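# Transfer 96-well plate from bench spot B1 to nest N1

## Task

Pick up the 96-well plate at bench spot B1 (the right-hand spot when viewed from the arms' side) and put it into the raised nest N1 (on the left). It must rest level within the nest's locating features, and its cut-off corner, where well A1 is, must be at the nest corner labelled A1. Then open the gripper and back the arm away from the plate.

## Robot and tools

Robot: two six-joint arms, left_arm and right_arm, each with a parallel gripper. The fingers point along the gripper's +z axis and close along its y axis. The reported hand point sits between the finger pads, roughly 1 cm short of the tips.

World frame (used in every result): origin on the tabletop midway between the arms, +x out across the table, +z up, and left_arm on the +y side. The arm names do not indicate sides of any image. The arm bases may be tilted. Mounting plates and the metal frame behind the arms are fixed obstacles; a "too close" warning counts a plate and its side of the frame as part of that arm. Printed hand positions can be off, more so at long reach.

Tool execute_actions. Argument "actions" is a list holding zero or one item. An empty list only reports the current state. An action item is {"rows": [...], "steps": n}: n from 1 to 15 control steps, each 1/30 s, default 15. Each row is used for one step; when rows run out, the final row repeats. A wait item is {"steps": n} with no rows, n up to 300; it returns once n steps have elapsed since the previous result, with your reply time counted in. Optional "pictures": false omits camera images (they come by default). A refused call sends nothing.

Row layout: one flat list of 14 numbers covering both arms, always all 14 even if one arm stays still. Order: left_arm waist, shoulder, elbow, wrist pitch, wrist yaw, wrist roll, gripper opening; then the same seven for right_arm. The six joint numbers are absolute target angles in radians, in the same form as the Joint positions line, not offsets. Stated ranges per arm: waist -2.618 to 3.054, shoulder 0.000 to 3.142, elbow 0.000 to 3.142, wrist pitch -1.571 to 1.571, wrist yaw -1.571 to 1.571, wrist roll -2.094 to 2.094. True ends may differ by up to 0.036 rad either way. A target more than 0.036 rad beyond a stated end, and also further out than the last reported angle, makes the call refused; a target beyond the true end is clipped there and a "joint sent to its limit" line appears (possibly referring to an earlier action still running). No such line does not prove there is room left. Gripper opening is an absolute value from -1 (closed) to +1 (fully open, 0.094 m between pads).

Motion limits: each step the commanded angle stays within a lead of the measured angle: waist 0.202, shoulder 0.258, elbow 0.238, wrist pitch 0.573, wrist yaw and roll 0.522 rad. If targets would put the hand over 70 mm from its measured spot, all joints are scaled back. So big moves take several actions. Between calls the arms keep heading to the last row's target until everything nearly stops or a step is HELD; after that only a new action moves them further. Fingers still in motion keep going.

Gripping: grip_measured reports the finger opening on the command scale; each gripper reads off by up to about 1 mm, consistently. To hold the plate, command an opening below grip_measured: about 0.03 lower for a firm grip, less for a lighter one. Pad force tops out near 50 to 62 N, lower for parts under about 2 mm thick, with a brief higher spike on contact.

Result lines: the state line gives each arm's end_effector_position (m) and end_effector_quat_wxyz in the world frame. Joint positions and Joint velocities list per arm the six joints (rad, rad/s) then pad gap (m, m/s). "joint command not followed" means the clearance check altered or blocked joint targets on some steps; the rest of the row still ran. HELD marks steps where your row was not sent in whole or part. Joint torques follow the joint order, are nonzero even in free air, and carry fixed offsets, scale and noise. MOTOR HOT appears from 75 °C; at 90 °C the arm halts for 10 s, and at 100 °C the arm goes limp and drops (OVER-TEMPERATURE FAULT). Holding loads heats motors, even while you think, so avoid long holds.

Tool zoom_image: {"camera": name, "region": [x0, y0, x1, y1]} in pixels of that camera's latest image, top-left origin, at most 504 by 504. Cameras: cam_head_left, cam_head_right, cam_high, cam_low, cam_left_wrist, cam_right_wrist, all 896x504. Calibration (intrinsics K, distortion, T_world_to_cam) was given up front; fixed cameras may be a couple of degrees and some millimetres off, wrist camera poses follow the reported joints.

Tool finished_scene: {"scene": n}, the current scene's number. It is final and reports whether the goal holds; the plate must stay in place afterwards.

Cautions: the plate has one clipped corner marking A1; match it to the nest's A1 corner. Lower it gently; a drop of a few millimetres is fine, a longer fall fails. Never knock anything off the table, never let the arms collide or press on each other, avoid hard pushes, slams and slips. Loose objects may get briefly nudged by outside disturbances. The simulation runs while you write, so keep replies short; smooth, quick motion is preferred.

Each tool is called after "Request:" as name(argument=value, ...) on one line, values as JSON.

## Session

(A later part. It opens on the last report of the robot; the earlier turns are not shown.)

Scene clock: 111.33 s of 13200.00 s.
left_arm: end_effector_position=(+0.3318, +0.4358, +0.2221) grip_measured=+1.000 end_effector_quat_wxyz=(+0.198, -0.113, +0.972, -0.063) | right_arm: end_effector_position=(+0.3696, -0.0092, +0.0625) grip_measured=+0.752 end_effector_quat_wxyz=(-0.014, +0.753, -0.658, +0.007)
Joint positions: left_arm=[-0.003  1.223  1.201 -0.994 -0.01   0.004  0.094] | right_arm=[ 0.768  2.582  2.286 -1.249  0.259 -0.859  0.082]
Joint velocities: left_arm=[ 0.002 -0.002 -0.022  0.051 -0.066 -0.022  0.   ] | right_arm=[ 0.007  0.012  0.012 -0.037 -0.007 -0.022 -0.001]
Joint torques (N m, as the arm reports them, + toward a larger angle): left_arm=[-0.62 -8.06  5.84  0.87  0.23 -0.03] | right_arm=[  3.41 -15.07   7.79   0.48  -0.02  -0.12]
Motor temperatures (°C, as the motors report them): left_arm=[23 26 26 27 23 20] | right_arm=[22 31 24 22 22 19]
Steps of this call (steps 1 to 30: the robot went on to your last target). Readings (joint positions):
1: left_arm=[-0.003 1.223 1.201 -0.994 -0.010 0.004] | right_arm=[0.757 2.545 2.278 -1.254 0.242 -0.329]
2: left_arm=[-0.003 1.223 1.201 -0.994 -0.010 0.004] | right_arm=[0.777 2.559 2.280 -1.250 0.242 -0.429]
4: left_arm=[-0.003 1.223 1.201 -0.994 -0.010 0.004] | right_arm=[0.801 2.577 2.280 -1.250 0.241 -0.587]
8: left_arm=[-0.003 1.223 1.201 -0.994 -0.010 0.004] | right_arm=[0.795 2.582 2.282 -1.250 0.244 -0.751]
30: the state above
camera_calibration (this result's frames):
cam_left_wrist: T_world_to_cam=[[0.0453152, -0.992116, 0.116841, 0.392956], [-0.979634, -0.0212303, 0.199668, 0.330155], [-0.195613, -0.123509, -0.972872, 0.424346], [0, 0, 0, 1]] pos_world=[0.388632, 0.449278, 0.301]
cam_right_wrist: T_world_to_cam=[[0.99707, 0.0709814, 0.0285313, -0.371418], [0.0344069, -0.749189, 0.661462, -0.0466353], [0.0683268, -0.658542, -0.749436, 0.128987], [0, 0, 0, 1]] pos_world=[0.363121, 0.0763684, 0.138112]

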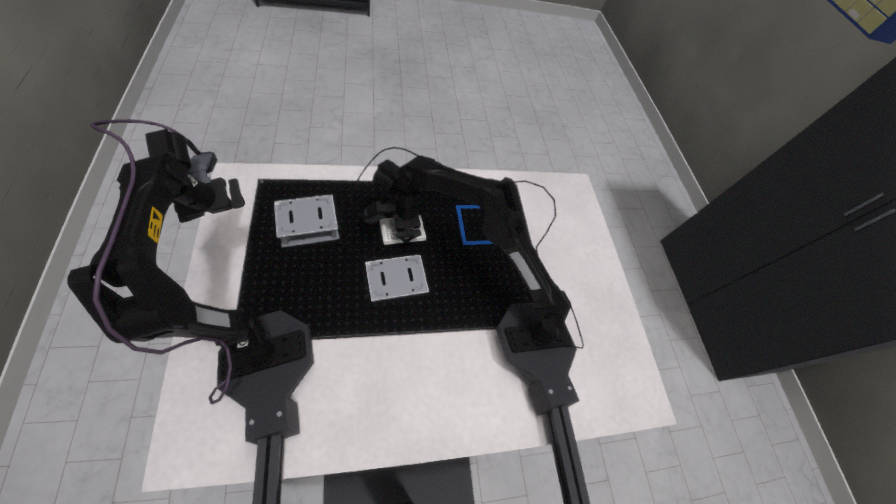

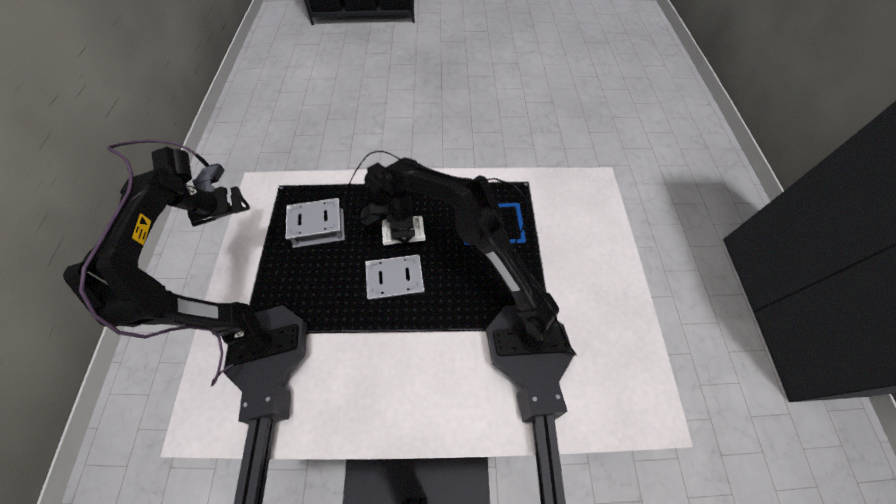

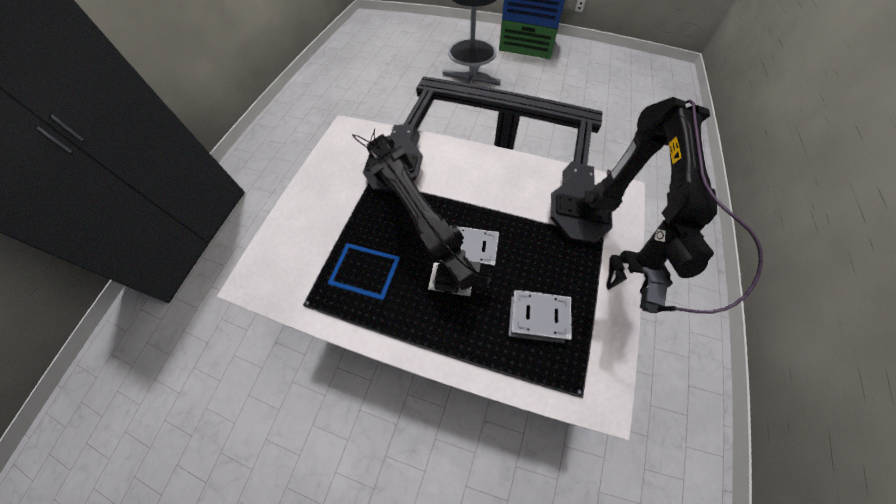

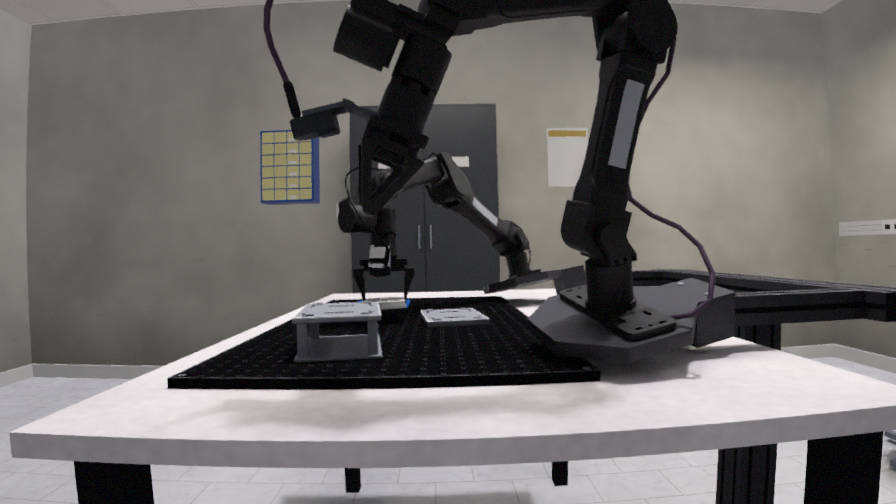

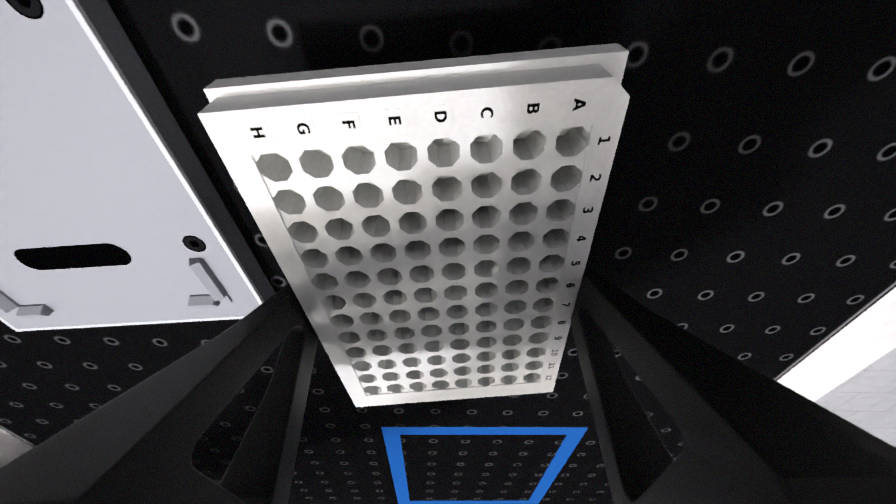

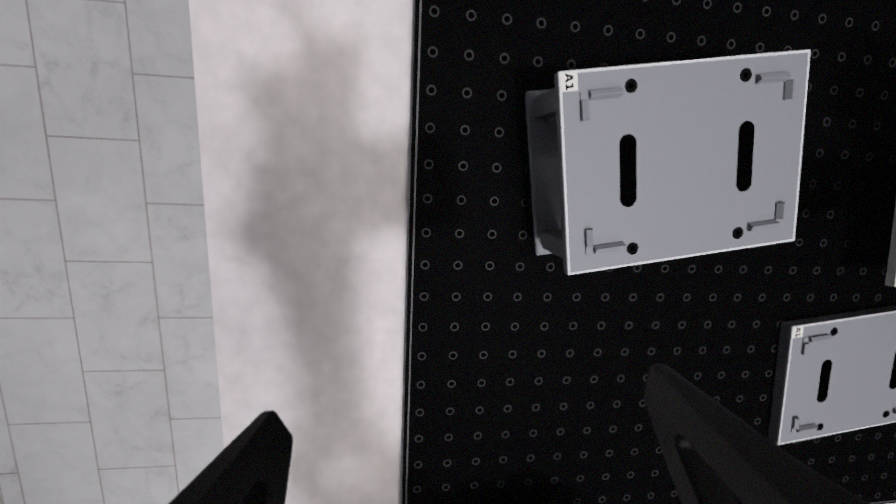

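Request:
execute_actions(actions=[{"rows":[[0,1.2,1.2,-1,0,0,1,0.79,2.59,2.32,-1.23,0.235,-0.85,0.72],[0,1.2,1.2,-1,0,0,1,0.8,2.6,2.32,-1.22,0.23,-0.84,0.72],[0,1.2,1.2,-1,0,0,1,0.81,2.61,2.32,-1.21,0.23,-0.83,0.72],[0,1.2,1.2,-1,0,0,1,0.81,2.62,2.32,-1.2,0.23,-0.83,0.72],[0,1.2,1.2,-1,0,0,1,0.81,2.63,2.32,-1.195,0.23,-0.83,0.72],[0,1.2,1.2,-1,0,0,1,0.81,2.64,2.32,-1.195,0.23,-0.83,0.72]]}], pictures=false)

Request:
execute_actions(actions=[{"steps":15}])

Request:
zoom_image(camera="cam_low", region=[330, 250, 450, 330])

Scene clock: 120.10 s of 13200.00 s.
left_arm: end_effector_position=(+0.3318, +0.4358, +0.2221) grip_measured=+1.000 end_effector_quat_wxyz=(+0.198, -0.113, +0.972, -0.063) | right_arm: end_effector_position=(+0.3502, +0.0095, +0.0361) grip_measured=+0.752 end_effector_quat_wxyz=(-0.003, +0.761, -0.649, -0.001)
Joint positions: left_arm=[-0.003  1.223  1.201 -0.994 -0.01   0.004  0.094] | right_arm=[ 0.802  2.649  2.288 -1.215  0.244 -0.841  0.082]
Joint velocities: left_arm=[ 0.002 -0.012  0.012  0.007  0.022 -0.007  0.   ] | right_arm=[-0.007 -0.002  0.017  0.037 -0.007  0.007 -0.   ]
Joint torques (N m, as the arm reports them, + toward a larger angle): left_arm=[-0.64 -8.08  5.86  0.87  0.23 -0.03] | right_arm=[  3.32 -14.35   7.49   0.45  -0.14   0.1 ]
Motor temperatures (°C, as the motors report them): left_arm=[23 26 27 27 23 20] | right_arm=[22 33 25 22 22 19]
Steps of this call (steps 1 to 15: the robot went on to your last target; steps 16 to 90: nothing new was sent; then 5.27 s passed at rest; steps 91 to 105: all 15 steps of this action). Readings (joint positions):
91: left_arm=[-0.003 1.223 1.201 -0.994 -0.010 0.004] | right_arm=[0.768 2.582 2.286 -1.249 0.258 -0.860]
92: left_arm=[-0.003 1.223 1.201 -0.994 -0.010 0.004] | right_arm=[0.769 2.583 2.286 -1.249 0.256 -0.858]
94: left_arm=[-0.003 1.223 1.201 -0.994 -0.010 0.004] | right_arm=[0.774 2.589 2.286 -1.241 0.255 -0.852]
98: left_arm=[-0.003 1.223 1.201 -0.994 -0.010 0.004] | right_arm=[0.792 2.621 2.286 -1.221 0.249 -0.845]
105: the state above

Scene clock: 120.60 s of 13200.00 s.
left_arm: end_effector_position=(+0.3318, +0.4358, +0.2221) grip_measured=+1.000 end_effector_quat_wxyz=(+0.198, -0.113, +0.972, -0.063) | right_arm: end_effector_position=(+0.3504, +0.0098, +0.0361) grip_measured=+0.752 end_effector_quat_wxyz=(-0.004, +0.760, -0.649, -0.001)
Joint positions: left_arm=[-0.003  1.223  1.201 -0.994 -0.01   0.004  0.094] | right_arm=[ 0.802  2.649  2.288 -1.213  0.244 -0.84   0.082]
Joint velocities: left_arm=[ 0.007 -0.007 -0.012 -0.081 -0.051 -0.022  0.   ] | right_arm=[-0.007  0.002  0.017  0.051  0.022  0.037  0.   ]
Joint torques (N m, as the arm reports them, + toward a larger angle): left_arm=[-0.64 -8.07  5.87  0.87  0.23 -0.03] | right_arm=[  3.51 -14.29   7.47   0.5   -0.16   0.09]
Motor temperatures (°C, as the motors report them): left_arm=[23 26 27 27 23 20] | right_arm=[22 33 25 22 22 19]
Steps of this call (steps 1 to 15: the robot went on to your last target). Readings (joint positions):
1: left_arm=[-0.003 1.223 1.201 -0.994 -0.010 0.004] | right_arm=[0.802 2.649 2.288 -1.215 0.244 -0.841]
2: left_arm=[-0.003 1.223 1.201 -0.994 -0.010 0.004] | right_arm=[0.802 2.649 2.288 -1.215 0.244 -0.841]
4: left_arm=[-0.003 1.223 1.201 -0.994 -0.010 0.004] | right_arm=[0.802 2.649 2.288 -1.214 0.244 -0.841]
8: left_arm=[-0.003 1.223 1.201 -0.994 -0.010 0.004] | right_arm=[0.802 2.649 2.288 -1.213 0.244 -0.840]
15: the state above
All arms were judged still, so your last target was given up. Only a new action makes them travel on or press farther. Fingers that are still opening or closing keep moving.
camera_calibration (this result's frames):
cam_left_wrist: T_world_to_cam=[[0.0453152, -0.992116, 0.116841, 0.392956], [-0.979634, -0.0212303, 0.199668, 0.330155], [-0.195613, -0.123509, -0.972872, 0.424346], [0, 0, 0, 1]] pos_world=[0.388632, 0.449278, 0.301]
cam_right_wrist: T_world_to_cam=[[0.995673, 0.0928357, 0.0040399, -0.351707], [0.0667532, -0.744826, 0.663911, -0.0257521], [0.0646437, -0.660769, -0.747801, 0.12425], [0, 0, 0, 1]] pos_world=[0.343872, 0.095571, 0.111433]

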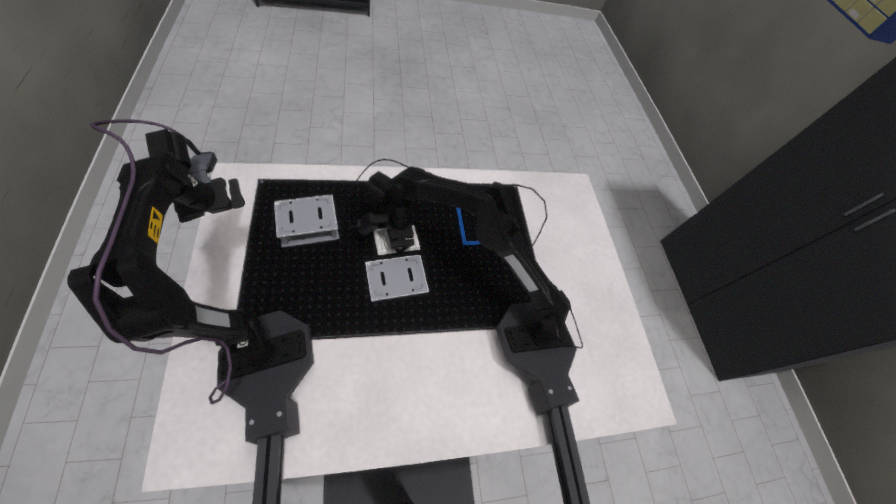

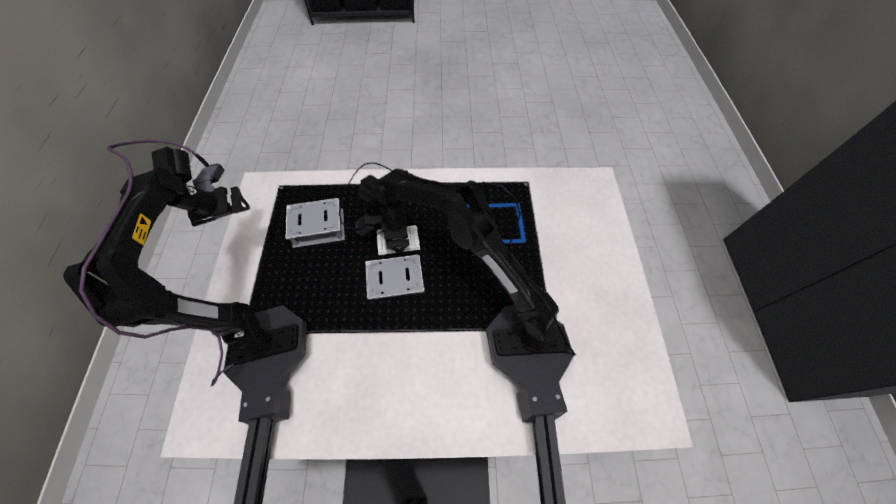

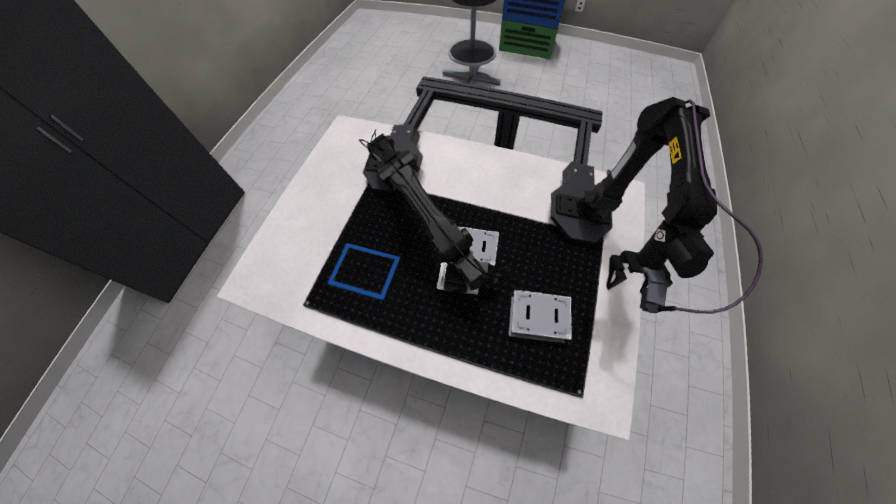

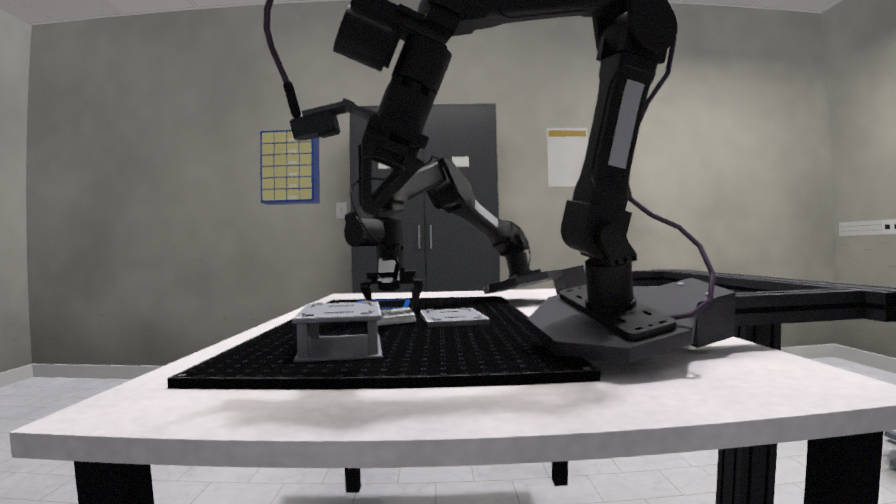

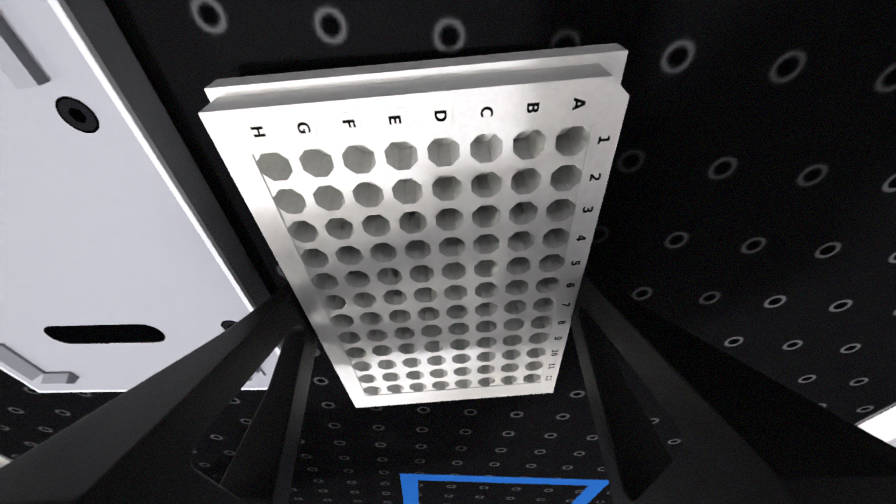

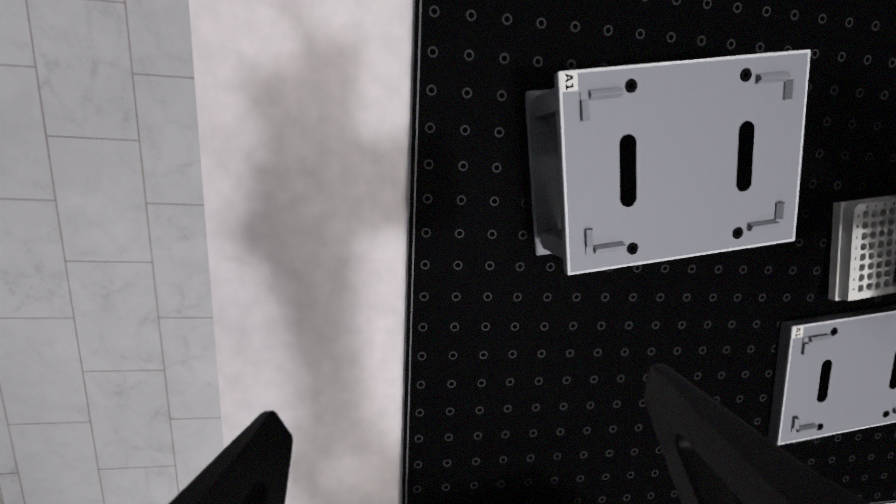

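Region (330, 250, 450, 330) of cam_low's 896x504 image, scaled by 4.200, with more detail than that image has.

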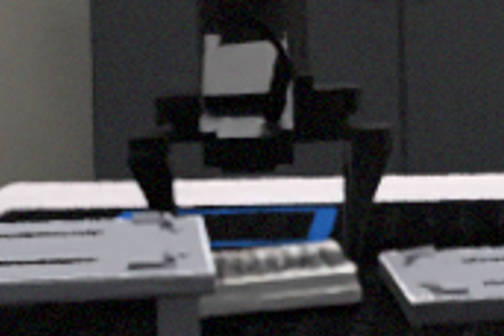

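Tight to the nest; waist back lowers and clears.

Request:
execute_actions(actions=[{"rows":[[0,1.2,1.2,-1,0,0,1,0.768,2.665,2.32,-1.19,0.23,-0.85,0.72]]}], pictures=false)

Scene clock: 124.17 s of 13200.00 s.
left_arm: end_effector_position=(+0.3318, +0.4358, +0.2221) grip_measured=+1.000 end_effector_quat_wxyz=(+0.198, -0.113, +0.972, -0.063) | right_arm: end_effector_position=(+0.3626, +0.0022, +0.0344) grip_measured=+0.752 end_effector_quat_wxyz=(-0.006, +0.751, -0.661, -0.002)
Joint positions: left_arm=[-0.003  1.223  1.201 -0.994 -0.01   0.004  0.094] | right_arm=[ 0.773  2.649  2.296 -1.209  0.243 -0.841  0.082]
Joint velocities: left_arm=[-0.007  0.012 -0.012 -0.007  0.037 -0.022  0.   ] | right_arm=[-0.007  0.002 -0.007  0.007  0.037 -0.022  0.001]
Joint torques (N m, as the arm reports them, + toward a larger angle): left_arm=[-0.62 -8.07  5.86  0.87  0.23 -0.02] | right_arm=[  2.55 -12.58   6.95   0.5   -0.11  -0.1 ]
Motor temperatures (°C, as the motors report them): left_arm=[23 26 27 27 23 20] | right_arm=[22 34 26 22 22 19]
Steps of this call (steps 1 to 90: nothing new was sent; then 0.07 s passed at rest; steps 91 to 105: all 15 steps of this action). Readings (joint positions):
91: left_arm=[-0.003 1.223 1.201 -0.994 -0.010 0.004] | right_arm=[0.799 2.649 2.288 -1.213 0.243 -0.840]
92: left_arm=[-0.003 1.223 1.201 -0.994 -0.010 0.004] | right_arm=[0.796 2.649 2.288 -1.212 0.242 -0.840]
94: left_arm=[-0.003 1.223 1.201 -0.994 -0.010 0.004] | right_arm=[0.787 2.649 2.288 -1.211 0.242 -0.841]
98: left_arm=[-0.003 1.223 1.201 -0.994 -0.010 0.004] | right_arm=[0.774 2.649 2.296 -1.209 0.242 -0.841]
105: the state above

Request:
execute_actions(actions=[{"rows":[[-0.5,1.5,1.6,-1.3,-0.2,0.6,1,0.768,2.655,2.3,-1.2,0.24,-0.85,1]]}], pictures=false)

Request:
execute_actions(actions=[{"rows":[[-0.5,1.5,1.6,-1.3,-0.2,0.6,1,0.79,2.56,2.32,-1.25,0.24,-0.85,1]]}], pictures=false)

Request:
execute_actions(actions=[{"rows":[[-0.7,1.5,1.6,-1.3,-0.2,0.6,1,0.5,2.0,2.0,-1.25,0.24,-0.85,1]]}], pictures=false)

Request:
execute_actions(actions=[{"rows":[[-1.03,1.9,1.9,-1.3,-0.245,0.61,1,0,1.3,1.3,-1.25,0.24,0,1]]}], pictures=false)

Request:
execute_actions(actions=[{"rows":[[-1.03,2.35,2.33,-1.31,-0.245,0.61,1,0,1.3,1.3,-1.25,0.24,0,1]]}], pictures=false)

Request:
execute_actions(actions=[{"rows":[[-1.03,2.4,2.33,-1.31,-0.245,0.61,1,0,1.3,1.3,-1.25,0.24,0,1],[-1.03,2.43,2.33,-1.31,-0.245,0.61,1,0,1.3,1.3,-1.25,0.24,0,1],[-1.03,2.46,2.33,-1.31,-0.245,0.61,1,0,1.3,1.3,-1.25,0.24,0,1],[-1.03,2.49,2.33,-1.31,-0.245,0.61,1,0,1.3,1.3,-1.25,0.24,0,1],[-1.03,2.52,2.33,-1.31,-0.245,0.61,1,0,1.3,1.3,-1.25,0.24,0,1],[-1.03,2.55,2.33,-1.31,-0.245,0.61,1,0,1.3,1.3,-1.25,0.24,0,1],[-1.03,2.58,2.33,-1.31,-0.245,0.61,1,0,1.3,1.3,-1.25,0.24,0,1],[-1.03,2.6,2.33,-1.31,-0.245,0.61,1,0,1.3,1.3,-1.25,0.24,0,1],[-1.03,2.62,2.33,-1.31,-0.245,0.61,1,0,1.3,1.3,-1.25,0.24,0,1]]}], pictures=false)

Request:
execute_actions(actions=[{"steps":20}])

Scene clock: 145.57 s of 13200.00 s.
left_arm: end_effector_position=(+0.3597, +0.3114, +0.2591) grip_measured=+1.000 end_effector_quat_wxyz=(+0.140, +0.397, +0.907, -0.006) | right_arm: end_effector_position=(+0.3633, +0.0013, +0.0336) grip_measured=+1.000 end_effector_quat_wxyz=(-0.006, +0.750, -0.662, -0.001)
Joint positions: left_arm=[-0.504  1.522  1.575 -1.276 -0.189  0.575  0.094] | right_arm=[ 0.771  2.65   2.296 -1.209  0.244 -0.841  0.094]
Joint velocities: left_arm=[ 0.051 -0.007 -0.007 -0.095 -0.081  0.095  0.   ] | right_arm=[ 0.002 -0.002 -0.022  0.022  0.051 -0.081  0.   ]
Joint torques (N m, as the arm reports them, + toward a larger angle): left_arm=[-1.74 -9.46  7.21  0.71  0.13  0.03] | right_arm=[  2.74 -13.46   5.52   0.41  -0.05  -0.09]
Motor temperatures (°C, as the motors report them): left_arm=[23 27 27 27 23 20] | right_arm=[22 34 26 22 22 19]
Steps of this call (steps 1 to 15: the robot went on to your last target; steps 16 to 90: nothing new was sent; then 17.90 s passed at rest; steps 91 to 105: all 15 steps of this action). Readings (joint positions):
91: left_arm=[-0.032 1.261 1.250 -1.064 -0.057 0.086] | right_arm=[0.773 2.649 2.296 -1.209 0.244 -0.841]
92: left_arm=[-0.089 1.328 1.334 -1.138 -0.096 0.184] | right_arm=[0.773 2.649 2.296 -1.209 0.244 -0.841]
94: left_arm=[-0.223 1.461 1.490 -1.185 -0.140 0.332] | right_arm=[0.772 2.650 2.296 -1.209 0.244 -0.841]
98: left_arm=[-0.477 1.532 1.570 -1.203 -0.169 0.489] | right_arm=[0.771 2.650 2.296 -1.209 0.244 -0.841]
105: the state above

Scene clock: 146.07 s of 13200.00 s.
left_arm: end_effector_position=(+0.3569, +0.3149, +0.2579) grip_measured=+1.000 end_effector_quat_wxyz=(+0.132, +0.407, +0.904, +0.000) | right_arm: end_effector_position=(+0.3726, -0.0022, +0.0709) grip_measured=+1.000 end_effector_quat_wxyz=(-0.031, +0.745, -0.666, -0.001)
Joint positions: left_arm=[-0.502  1.522  1.575 -1.291 -0.2    0.595  0.094] | right_arm=[ 0.771  2.57   2.296 -1.236  0.244 -0.841  0.094]
Joint velocities: left_arm=[-0.007 -0.017  0.002  0.037 -0.037 -0.022  0.   ] | right_arm=[-0.002 -0.002  0.007 -0.007  0.051 -0.007  0.   ]
Joint torques (N m, as the arm reports them, + toward a larger angle): left_arm=[-1.57 -9.61  7.18  0.68  0.06  0.05] | right_arm=[  4.11 -14.2    7.     0.28  -0.04  -0.1 ]
Motor temperatures (°C, as the motors report them): left_arm=[23 27 27 27 23 20] | right_arm=[22 34 26 22 22 19]
Steps of this call (steps 1 to 15: all 15 steps of this action). Readings (joint positions):
1: left_arm=[-0.502 1.522 1.575 -1.280 -0.192 0.579] | right_arm=[0.771 2.645 2.296 -1.212 0.244 -0.841]
2: left_arm=[-0.502 1.522 1.575 -1.282 -0.195 0.583] | right_arm=[0.771 2.639 2.296 -1.220 0.244 -0.841]
4: left_arm=[-0.502 1.522 1.575 -1.286 -0.197 0.588] | right_arm=[0.771 2.619 2.296 -1.229 0.244 -0.841]
8: left_arm=[-0.502 1.522 1.575 -1.290 -0.199 0.593] | right_arm=[0.771 2.578 2.296 -1.232 0.244 -0.841]
15: the state above

Scene clock: 146.57 s of 13200.00 s.
left_arm: end_effector_position=(+0.3377, +0.2532, +0.2735) grip_measured=+1.000 end_effector_quat_wxyz=(+0.155, +0.493, +0.856, -0.016) | right_arm: end_effector_position=(+0.4503, -0.1821, +0.2091) grip_measured=+1.000 end_effector_quat_wxyz=(+0.124, -0.609, +0.783, -0.030)
Joint positions: left_arm=[-0.704  1.522  1.575 -1.292 -0.201  0.599  0.094] | right_arm=[ 0.467  2.017  2.016 -1.236  0.258 -0.841  0.094]
Joint velocities: left_arm=[-0.007  0.012  0.002  0.022 -0.022 -0.022  0.   ] | right_arm=[ 0.139 -1.033  0.007 -0.081 -0.066 -0.081  0.   ]
Joint torques (N m, as the arm reports them, + toward a larger angle): left_arm=[-1.42 -9.06  7.16  0.74  0.07  0.03] | right_arm=[ 3.69 -7.32  4.65  0.6  -0.17 -0.09]
Motor temperatures (°C, as the motors report them): left_arm=[23 27 27 27 23 20] | right_arm=[22 35 26 22 22 19]
Steps of this call (steps 1 to 15: all 15 steps of this action). Readings (joint positions):
1: left_arm=[-0.525 1.522 1.575 -1.292 -0.215 0.594] | right_arm=[0.762 2.551 2.264 -1.220 0.240 -0.841]
2: left_arm=[-0.569 1.522 1.575 -1.292 -0.222 0.594] | right_arm=[0.750 2.520 2.213 -1.216 0.236 -0.841]
4: left_arm=[-0.666 1.522 1.575 -1.292 -0.212 0.596] | right_arm=[0.703 2.453 2.126 -1.226 0.233 -0.841]
8: left_arm=[-0.712 1.522 1.575 -1.292 -0.199 0.599] | right_arm=[0.567 2.318 2.041 -1.234 0.238 -0.841]
15: the state above

Scene clock: 147.07 s of 13200.00 s.
left_arm: end_effector_position=(+0.3361, +0.0924, +0.2571) grip_measured=+1.000 end_effector_quat_wxyz=(+0.142, +0.637, +0.757, -0.016) | right_arm: end_effector_position=(+0.3107, -0.4131, +0.2200) grip_measured=+1.000 end_effector_quat_wxyz=(+0.075, -0.054, +0.995, -0.042)
Joint positions: left_arm=[-1.039  1.932  1.876 -1.288 -0.24   0.607  0.094] | right_arm=[-0.015  1.291  1.32  -1.272  0.257 -0.085  0.094]
Joint velocities: left_arm=[ 0.134 -0.139 -0.007 -0.037 -0.066  0.051  0.   ] | right_arm=[ 0.066 -0.012 -0.129  0.037 -0.139  0.476  0.   ]
Joint torques (N m, as the arm reports them, + toward a larger angle): left_arm=[ -2.82 -12.76   7.16   0.67   0.03   0.04] | right_arm=[ 1.31 -4.24  4.74  0.78  0.02  0.07]
Motor temperatures (°C, as the motors report them): left_arm=[23 27 27 27 23 20] | right_arm=[22 35 26 22 22 19]
Steps of this call (steps 1 to 15: all 15 steps of this action). Readings (joint positions):
1: left_arm=[-0.721 1.549 1.610 -1.320 -0.217 0.599] | right_arm=[0.459 1.967 1.988 -1.219 0.249 -0.789]
2: left_arm=[-0.755 1.595 1.671 -1.338 -0.229 0.600] | right_arm=[0.443 1.912 1.941 -1.211 0.241 -0.728]
4: left_arm=[-0.840 1.702 1.785 -1.322 -0.240 0.600] | right_arm=[0.372 1.799 1.840 -1.212 0.237 -0.604]
8: left_arm=[-1.004 1.879 1.876 -1.280 -0.245 0.603] | right_arm=[0.158 1.570 1.622 -1.212 0.241 -0.355]
15: the state above

Scene clock: 147.57 s of 13200.00 s.
left_arm: end_effector_position=(+0.3907, +0.0141, +0.1893) grip_measured=+1.000 end_effector_quat_wxyz=(+0.122, +0.640, +0.759, -0.009) | right_arm: end_effector_position=(+0.3093, -0.4095, +0.2162) grip_measured=+1.000 end_effector_quat_wxyz=(+0.070, -0.021, +0.997, -0.032)
Joint positions: left_arm=[-1.029  2.388  2.306 -1.303 -0.248  0.61   0.094] | right_arm=[-0.013  1.296  1.311 -1.271  0.244 -0.014  0.094]
Joint velocities: left_arm=[ 0.007 -0.173 -0.007 -0.007 -0.022 -0.081  0.   ] | right_arm=[ 0.002  0.007 -0.007  0.066 -0.066  0.037  0.   ]
Joint torques (N m, as the arm reports them, + toward a larger angle): left_arm=[ -3.74 -17.44   7.1    0.65   0.04   0.02] | right_arm=[ 1.34 -4.78  4.79  0.76 -0.03  0.09]
Motor temperatures (°C, as the motors report them): left_arm=[23 27 27 27 23 20] | right_arm=[22 34 26 22 22 19]
Steps of this call (steps 1 to 15: all 15 steps of this action). Readings (joint positions):
1: left_arm=[-1.035 1.966 1.931 -1.328 -0.241 0.609] | right_arm=[-0.014 1.293 1.316 -1.272 0.254 -0.070]
2: left_arm=[-1.031 2.024 2.024 -1.349 -0.244 0.610] | right_arm=[-0.013 1.295 1.313 -1.272 0.252 -0.058]
4: left_arm=[-1.029 2.165 2.204 -1.328 -0.247 0.610] | right_arm=[-0.013 1.296 1.311 -1.272 0.248 -0.041]
8: left_arm=[-1.029 2.344 2.306 -1.282 -0.248 0.610] | right_arm=[-0.013 1.296 1.311 -1.271 0.245 -0.023]
15: the state above

Scene clock: 148.07 s of 13200.00 s.
left_arm: end_effector_position=(+0.3580, +0.0042, +0.0604) grip_measured=+1.000 end_effector_quat_wxyz=(-0.011, +0.670, +0.743, +0.007) | right_arm: end_effector_position=(+0.3093, -0.4095, +0.2162) grip_measured=+1.000 end_effector_quat_wxyz=(+0.070, -0.020, +0.997, -0.032)
Joint positions: left_arm=[-1.029  2.668  2.314 -1.308 -0.248  0.61   0.094] | right_arm=[-0.013  1.296  1.311 -1.271  0.244 -0.011  0.094]
Joint velocities: left_arm=[-0.022  0.09  -0.046 -0.11  -0.037 -0.051  0.   ] | right_arm=[-0.012  0.022  0.002  0.007 -0.022 -0.007  0.   ]
Joint torques (N m, as the arm reports them, + toward a larger angle): left_arm=[ -3.98 -21.03   6.31   0.33   0.04   0.01] | right_arm=[ 1.4  -4.71  4.73  0.77 -0.01  0.11]
Motor temperatures (°C, as the motors report them): left_arm=[23 27 27 27 23 20] | right_arm=[22 34 26 22 22 19]
Steps of this call (steps 1 to 15: all 15 steps of this action). Readings (joint positions):
1: left_arm=[-1.029 2.388 2.308 -1.305 -0.248 0.610] | right_arm=[-0.013 1.296 1.311 -1.271 0.244 -0.013]
2: left_arm=[-1.029 2.388 2.314 -1.305 -0.248 0.610] | right_arm=[-0.013 1.296 1.311 -1.271 0.244 -0.012]
4: left_arm=[-1.029 2.405 2.322 -1.305 -0.248 0.610] | right_arm=[-0.013 1.296 1.311 -1.271 0.244 -0.012]
8: left_arm=[-1.029 2.505 2.330 -1.304 -0.248 0.610] | right_arm=[-0.013 1.296 1.311 -1.271 0.244 -0.011]
15: the state above

Scene clock: 148.73 s of 13200.00 s.
left_arm: end_effector_position=(+0.3627, +0.0044, +0.0757) grip_measured=+1.000 end_effector_quat_wxyz=(+0.004, +0.667, +0.745, +0.005) | right_arm: end_effector_position=(+0.3093, -0.4094, +0.2162) grip_measured=+1.000 end_effector_quat_wxyz=(+0.070, -0.020, +0.997, -0.032)
Joint positions: left_arm=[-1.029  2.634  2.314 -1.311 -0.248  0.61   0.094] | right_arm=[-0.013  1.296  1.311 -1.271  0.244 -0.011  0.094]
Joint velocities: left_arm=[-0.012  0.012  0.017 -0.007  0.022 -0.066  0.   ] | right_arm=[-0.002 -0.002 -0.017 -0.007  0.081  0.007  0.   ]
Joint torques (N m, as the arm reports them, + toward a larger angle): left_arm=[ -3.95 -17.7    6.35   0.32   0.05   0.01] | right_arm=[ 1.33 -4.65  4.73  0.74  0.01  0.11]
Motor temperatures (°C, as the motors report them): left_arm=[23 28 27 27 23 20] | right_arm=[22 34 26 22 22 19]
Steps of this call (steps 1 to 20: the robot went on to your last target). Readings (joint positions):
1: left_arm=[-1.029 2.668 2.314 -1.310 -0.248 0.610] | right_arm=[-0.013 1.296 1.311 -1.271 0.244 -0.011]
2: left_arm=[-1.029 2.666 2.314 -1.311 -0.248 0.610] | right_arm=[-0.013 1.296 1.311 -1.271 0.244 -0.011]
4: left_arm=[-1.029 2.655 2.314 -1.311 -0.248 0.610] | right_arm=[-0.013 1.296 1.311 -1.271 0.244 -0.011]
8: left_arm=[-1.029 2.637 2.314 -1.311 -0.248 0.610] | right_arm=[-0.013 1.296 1.311 -1.271 0.244 -0.011]
20: the state above
camera_calibration (this result's frames):
cam_left_wrist: T_world_to_cam=[[-0.998855, 0.047845, -0.000375271, 0.363642], [0.0389633, 0.817934, 0.573991, -0.0209882], [0.0277696, 0.573319, -0.818861, 0.138965], [0, 0, 0, 1]] pos_world=[0.360184, -0.0799031, 0.125977]
cam_right_wrist: T_world_to_cam=[[-0.027936, -0.997949, 0.0576014, -0.414141], [-0.829935, 0.0552739, 0.555115, 0.173587], [-0.55716, -0.0322978, -0.829777, 0.451947], [0, 0, 0, 1]] pos_world=[0.384304, -0.408289, 0.30251]

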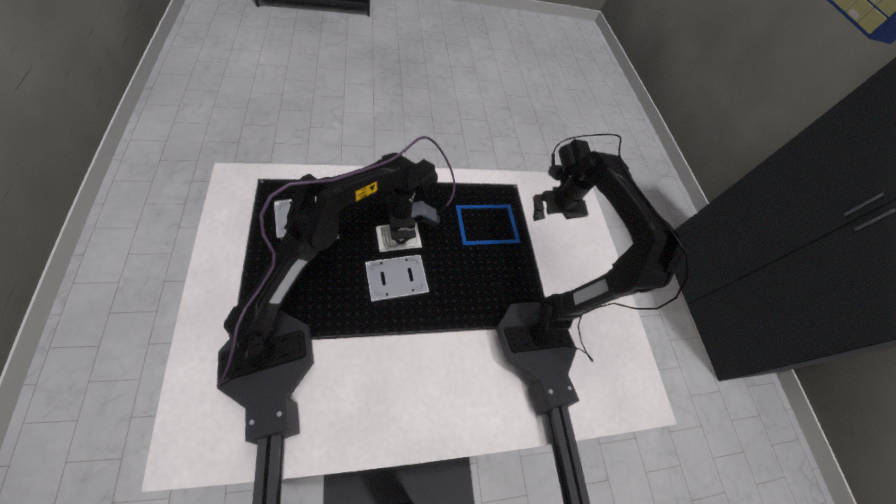

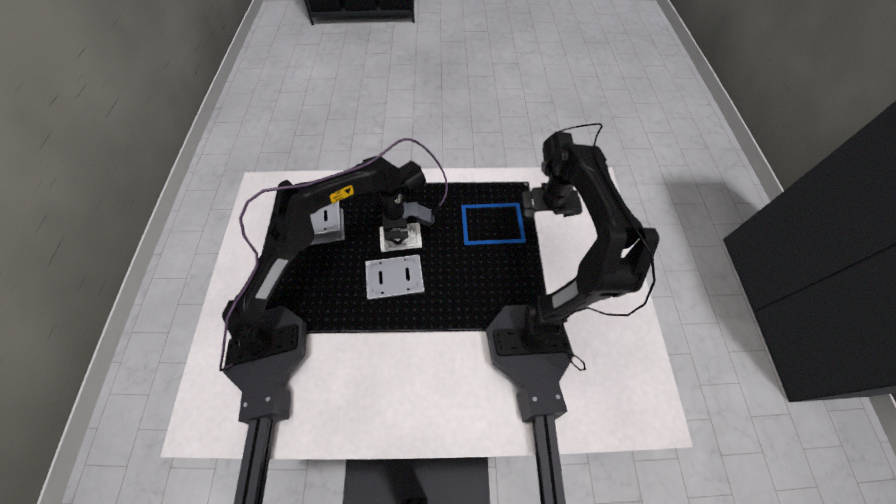

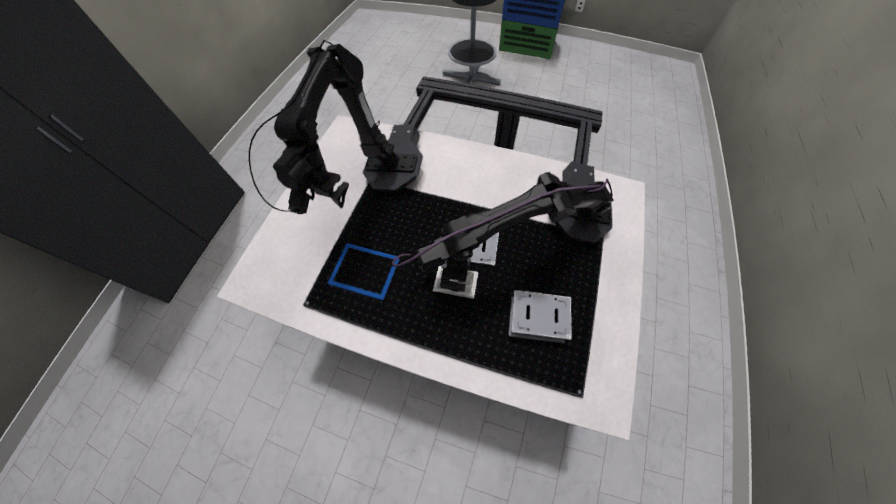

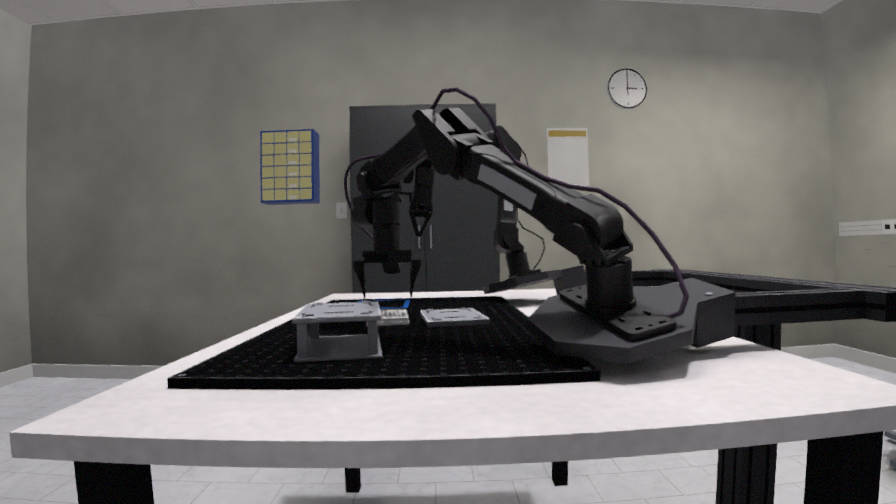

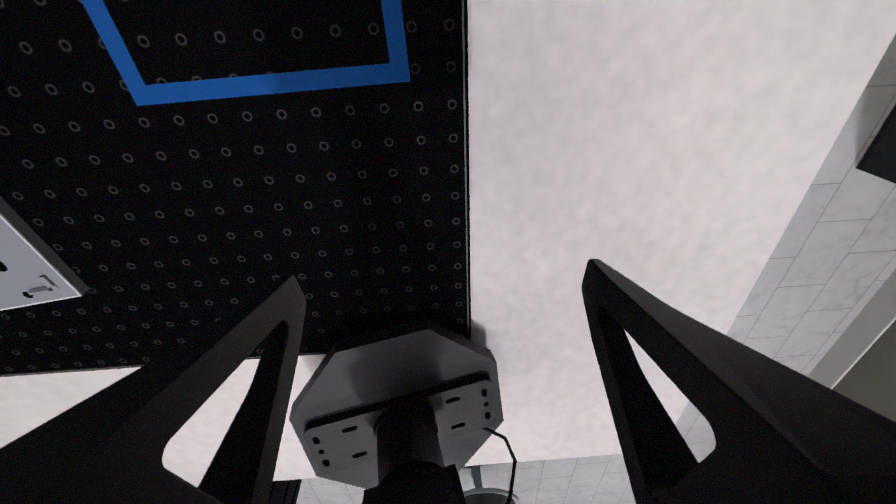

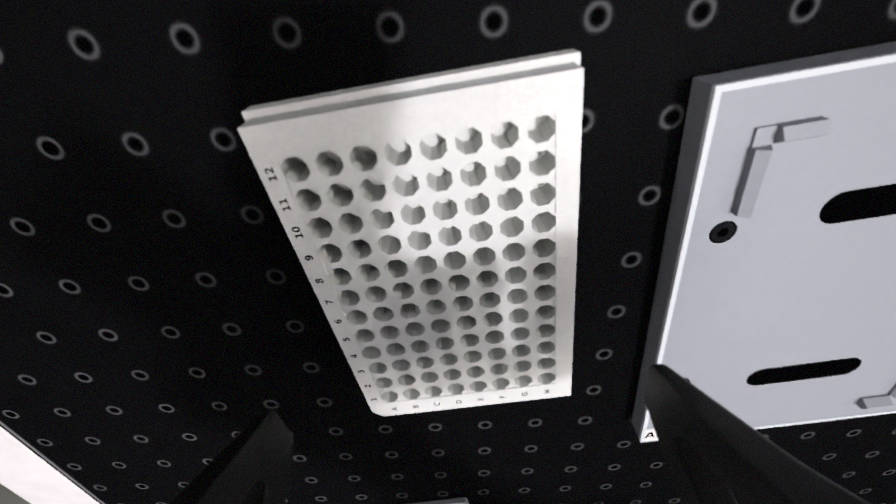

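Request:
execute_actions(actions=[{"rows":[[-1.02,2.635,2.3,-1.29,-0.24,0.62,1,0,1.3,1.3,-1.25,0.24,0,1],[-1.015,2.64,2.29,-1.28,-0.24,0.62,1,0,1.3,1.3,-1.25,0.24,0,1],[-1.01,2.645,2.28,-1.265,-0.235,0.63,1,0,1.3,1.3,-1.25,0.24,0,1],[-1.008,2.65,2.27,-1.25,-0.235,0.63,1,0,1.3,1.3,-1.25,0.24,0,1],[-1.008,2.655,2.26,-1.24,-0.235,0.635,1,0,1.3,1.3,-1.25,0.24,0,1],[-1.008,2.655,2.255,-1.23,-0.235,0.635,1,0,1.3,1.3,-1.25,0.24,0,1]]}], pictures=false)

Request:
execute_actions(actions=[{"steps":15}], pictures=false)

Scene clock: 164.83 s of 13200.00 s.
left_arm: end_effector_position=(+0.3664, +0.0094, +0.0518) grip_measured=+1.000 end_effector_quat_wxyz=(-0.003, +0.666, +0.746, +0.005) | right_arm: end_effector_position=(+0.3093, -0.4094, +0.2162) grip_measured=+1.000 end_effector_quat_wxyz=(+0.070, -0.020, +0.997, -0.032)
Joint positions: left_arm=[-1.005  2.653  2.263 -1.249 -0.247  0.629  0.094] | right_arm=[-0.013  1.296  1.311 -1.271  0.244 -0.011  0.094]
Joint velocities: left_arm=[ 0.002  0.027  0.012 -0.066  0.066 -0.066  0.   ] | right_arm=[-0.002 -0.007  0.012  0.022 -0.037 -0.007  0.   ]
Joint torques (N m, as the arm reports them, + toward a larger angle): left_arm=[ -4.1  -16.49   4.71   0.44   0.12   0.09] | right_arm=[ 1.43 -4.79  4.8   0.77  0.01  0.11]
Motor temperatures (°C, as the motors report them): left_arm=[24 35 27 26 23 20] | right_arm=[22 30 25 22 22 19]
Steps of this call (steps 1 to 15: the robot went on to your last target; steps 16 to 90: nothing new was sent; then 12.60 s passed at rest; steps 91 to 105: all 15 steps of this action). Readings (joint positions):
91: left_arm=[-1.028 2.634 2.314 -1.310 -0.248 0.611] | right_arm=[-0.013 1.296 1.311 -1.271 0.244 -0.011]
92: left_arm=[-1.027 2.634 2.312 -1.307 -0.248 0.612] | right_arm=[-0.013 1.296 1.311 -1.271 0.244 -0.011]
94: left_arm=[-1.023 2.634 2.301 -1.293 -0.247 0.616] | right_arm=[-0.013 1.296 1.311 -1.271 0.244 -0.011]
98: left_arm=[-1.010 2.641 2.271 -1.265 -0.247 0.624] | right_arm=[-0.013 1.296 1.311 -1.271 0.244 -0.011]
105: the state above

Scene clock: 165.33 s of 13200.00 s.
left_arm: end_effector_position=(+0.3674, +0.0083, +0.0518) grip_measured=+1.000 end_effector_quat_wxyz=(+0.000, +0.666, +0.746, +0.004) | right_arm: end_effector_position=(+0.3093, -0.4094, +0.2162) grip_measured=+1.000 end_effector_quat_wxyz=(+0.070, -0.020, +0.997, -0.032)
Joint positions: left_arm=[-1.005  2.653  2.263 -1.243 -0.247  0.63   0.094] | right_arm=[-0.013  1.296  1.311 -1.271  0.244 -0.011  0.094]
Joint velocities: left_arm=[-0.002 -0.002  0.017 -0.022 -0.081  0.022  0.   ] | right_arm=[-0.002 -0.022 -0.022  0.007 -0.051 -0.066  0.   ]
Joint torques (N m, as the arm reports them, + toward a larger angle): left_arm=[ -4.16 -16.5    4.77   0.4    0.15   0.06] | right_arm=[ 1.4  -4.74  4.91  0.75  0.02  0.1 ]
Motor temperatures (°C, as the motors report them): left_arm=[24 35 27 26 23 20] | right_arm=[22 29 25 22 22 19]
Steps of this call (steps 1 to 15: the robot went on to your last target). Readings (joint positions):
1: left_arm=[-1.005 2.653 2.263 -1.247 -0.247 0.629] | right_arm=[-0.013 1.296 1.311 -1.271 0.244 -0.011]
2: left_arm=[-1.005 2.653 2.263 -1.246 -0.247 0.629] | right_arm=[-0.013 1.296 1.311 -1.271 0.244 -0.011]
4: left_arm=[-1.005 2.653 2.263 -1.245 -0.247 0.630] | right_arm=[-0.013 1.296 1.311 -1.271 0.244 -0.011]
8: left_arm=[-1.005 2.653 2.263 -1.244 -0.247 0.630] | right_arm=[-0.013 1.296 1.311 -1.271 0.244 -0.011]
15: the state above
All arms were judged still, so your last target was given up. Only a new action makes them travel on or press farther. Fingers that are still opening or closing keep moving.


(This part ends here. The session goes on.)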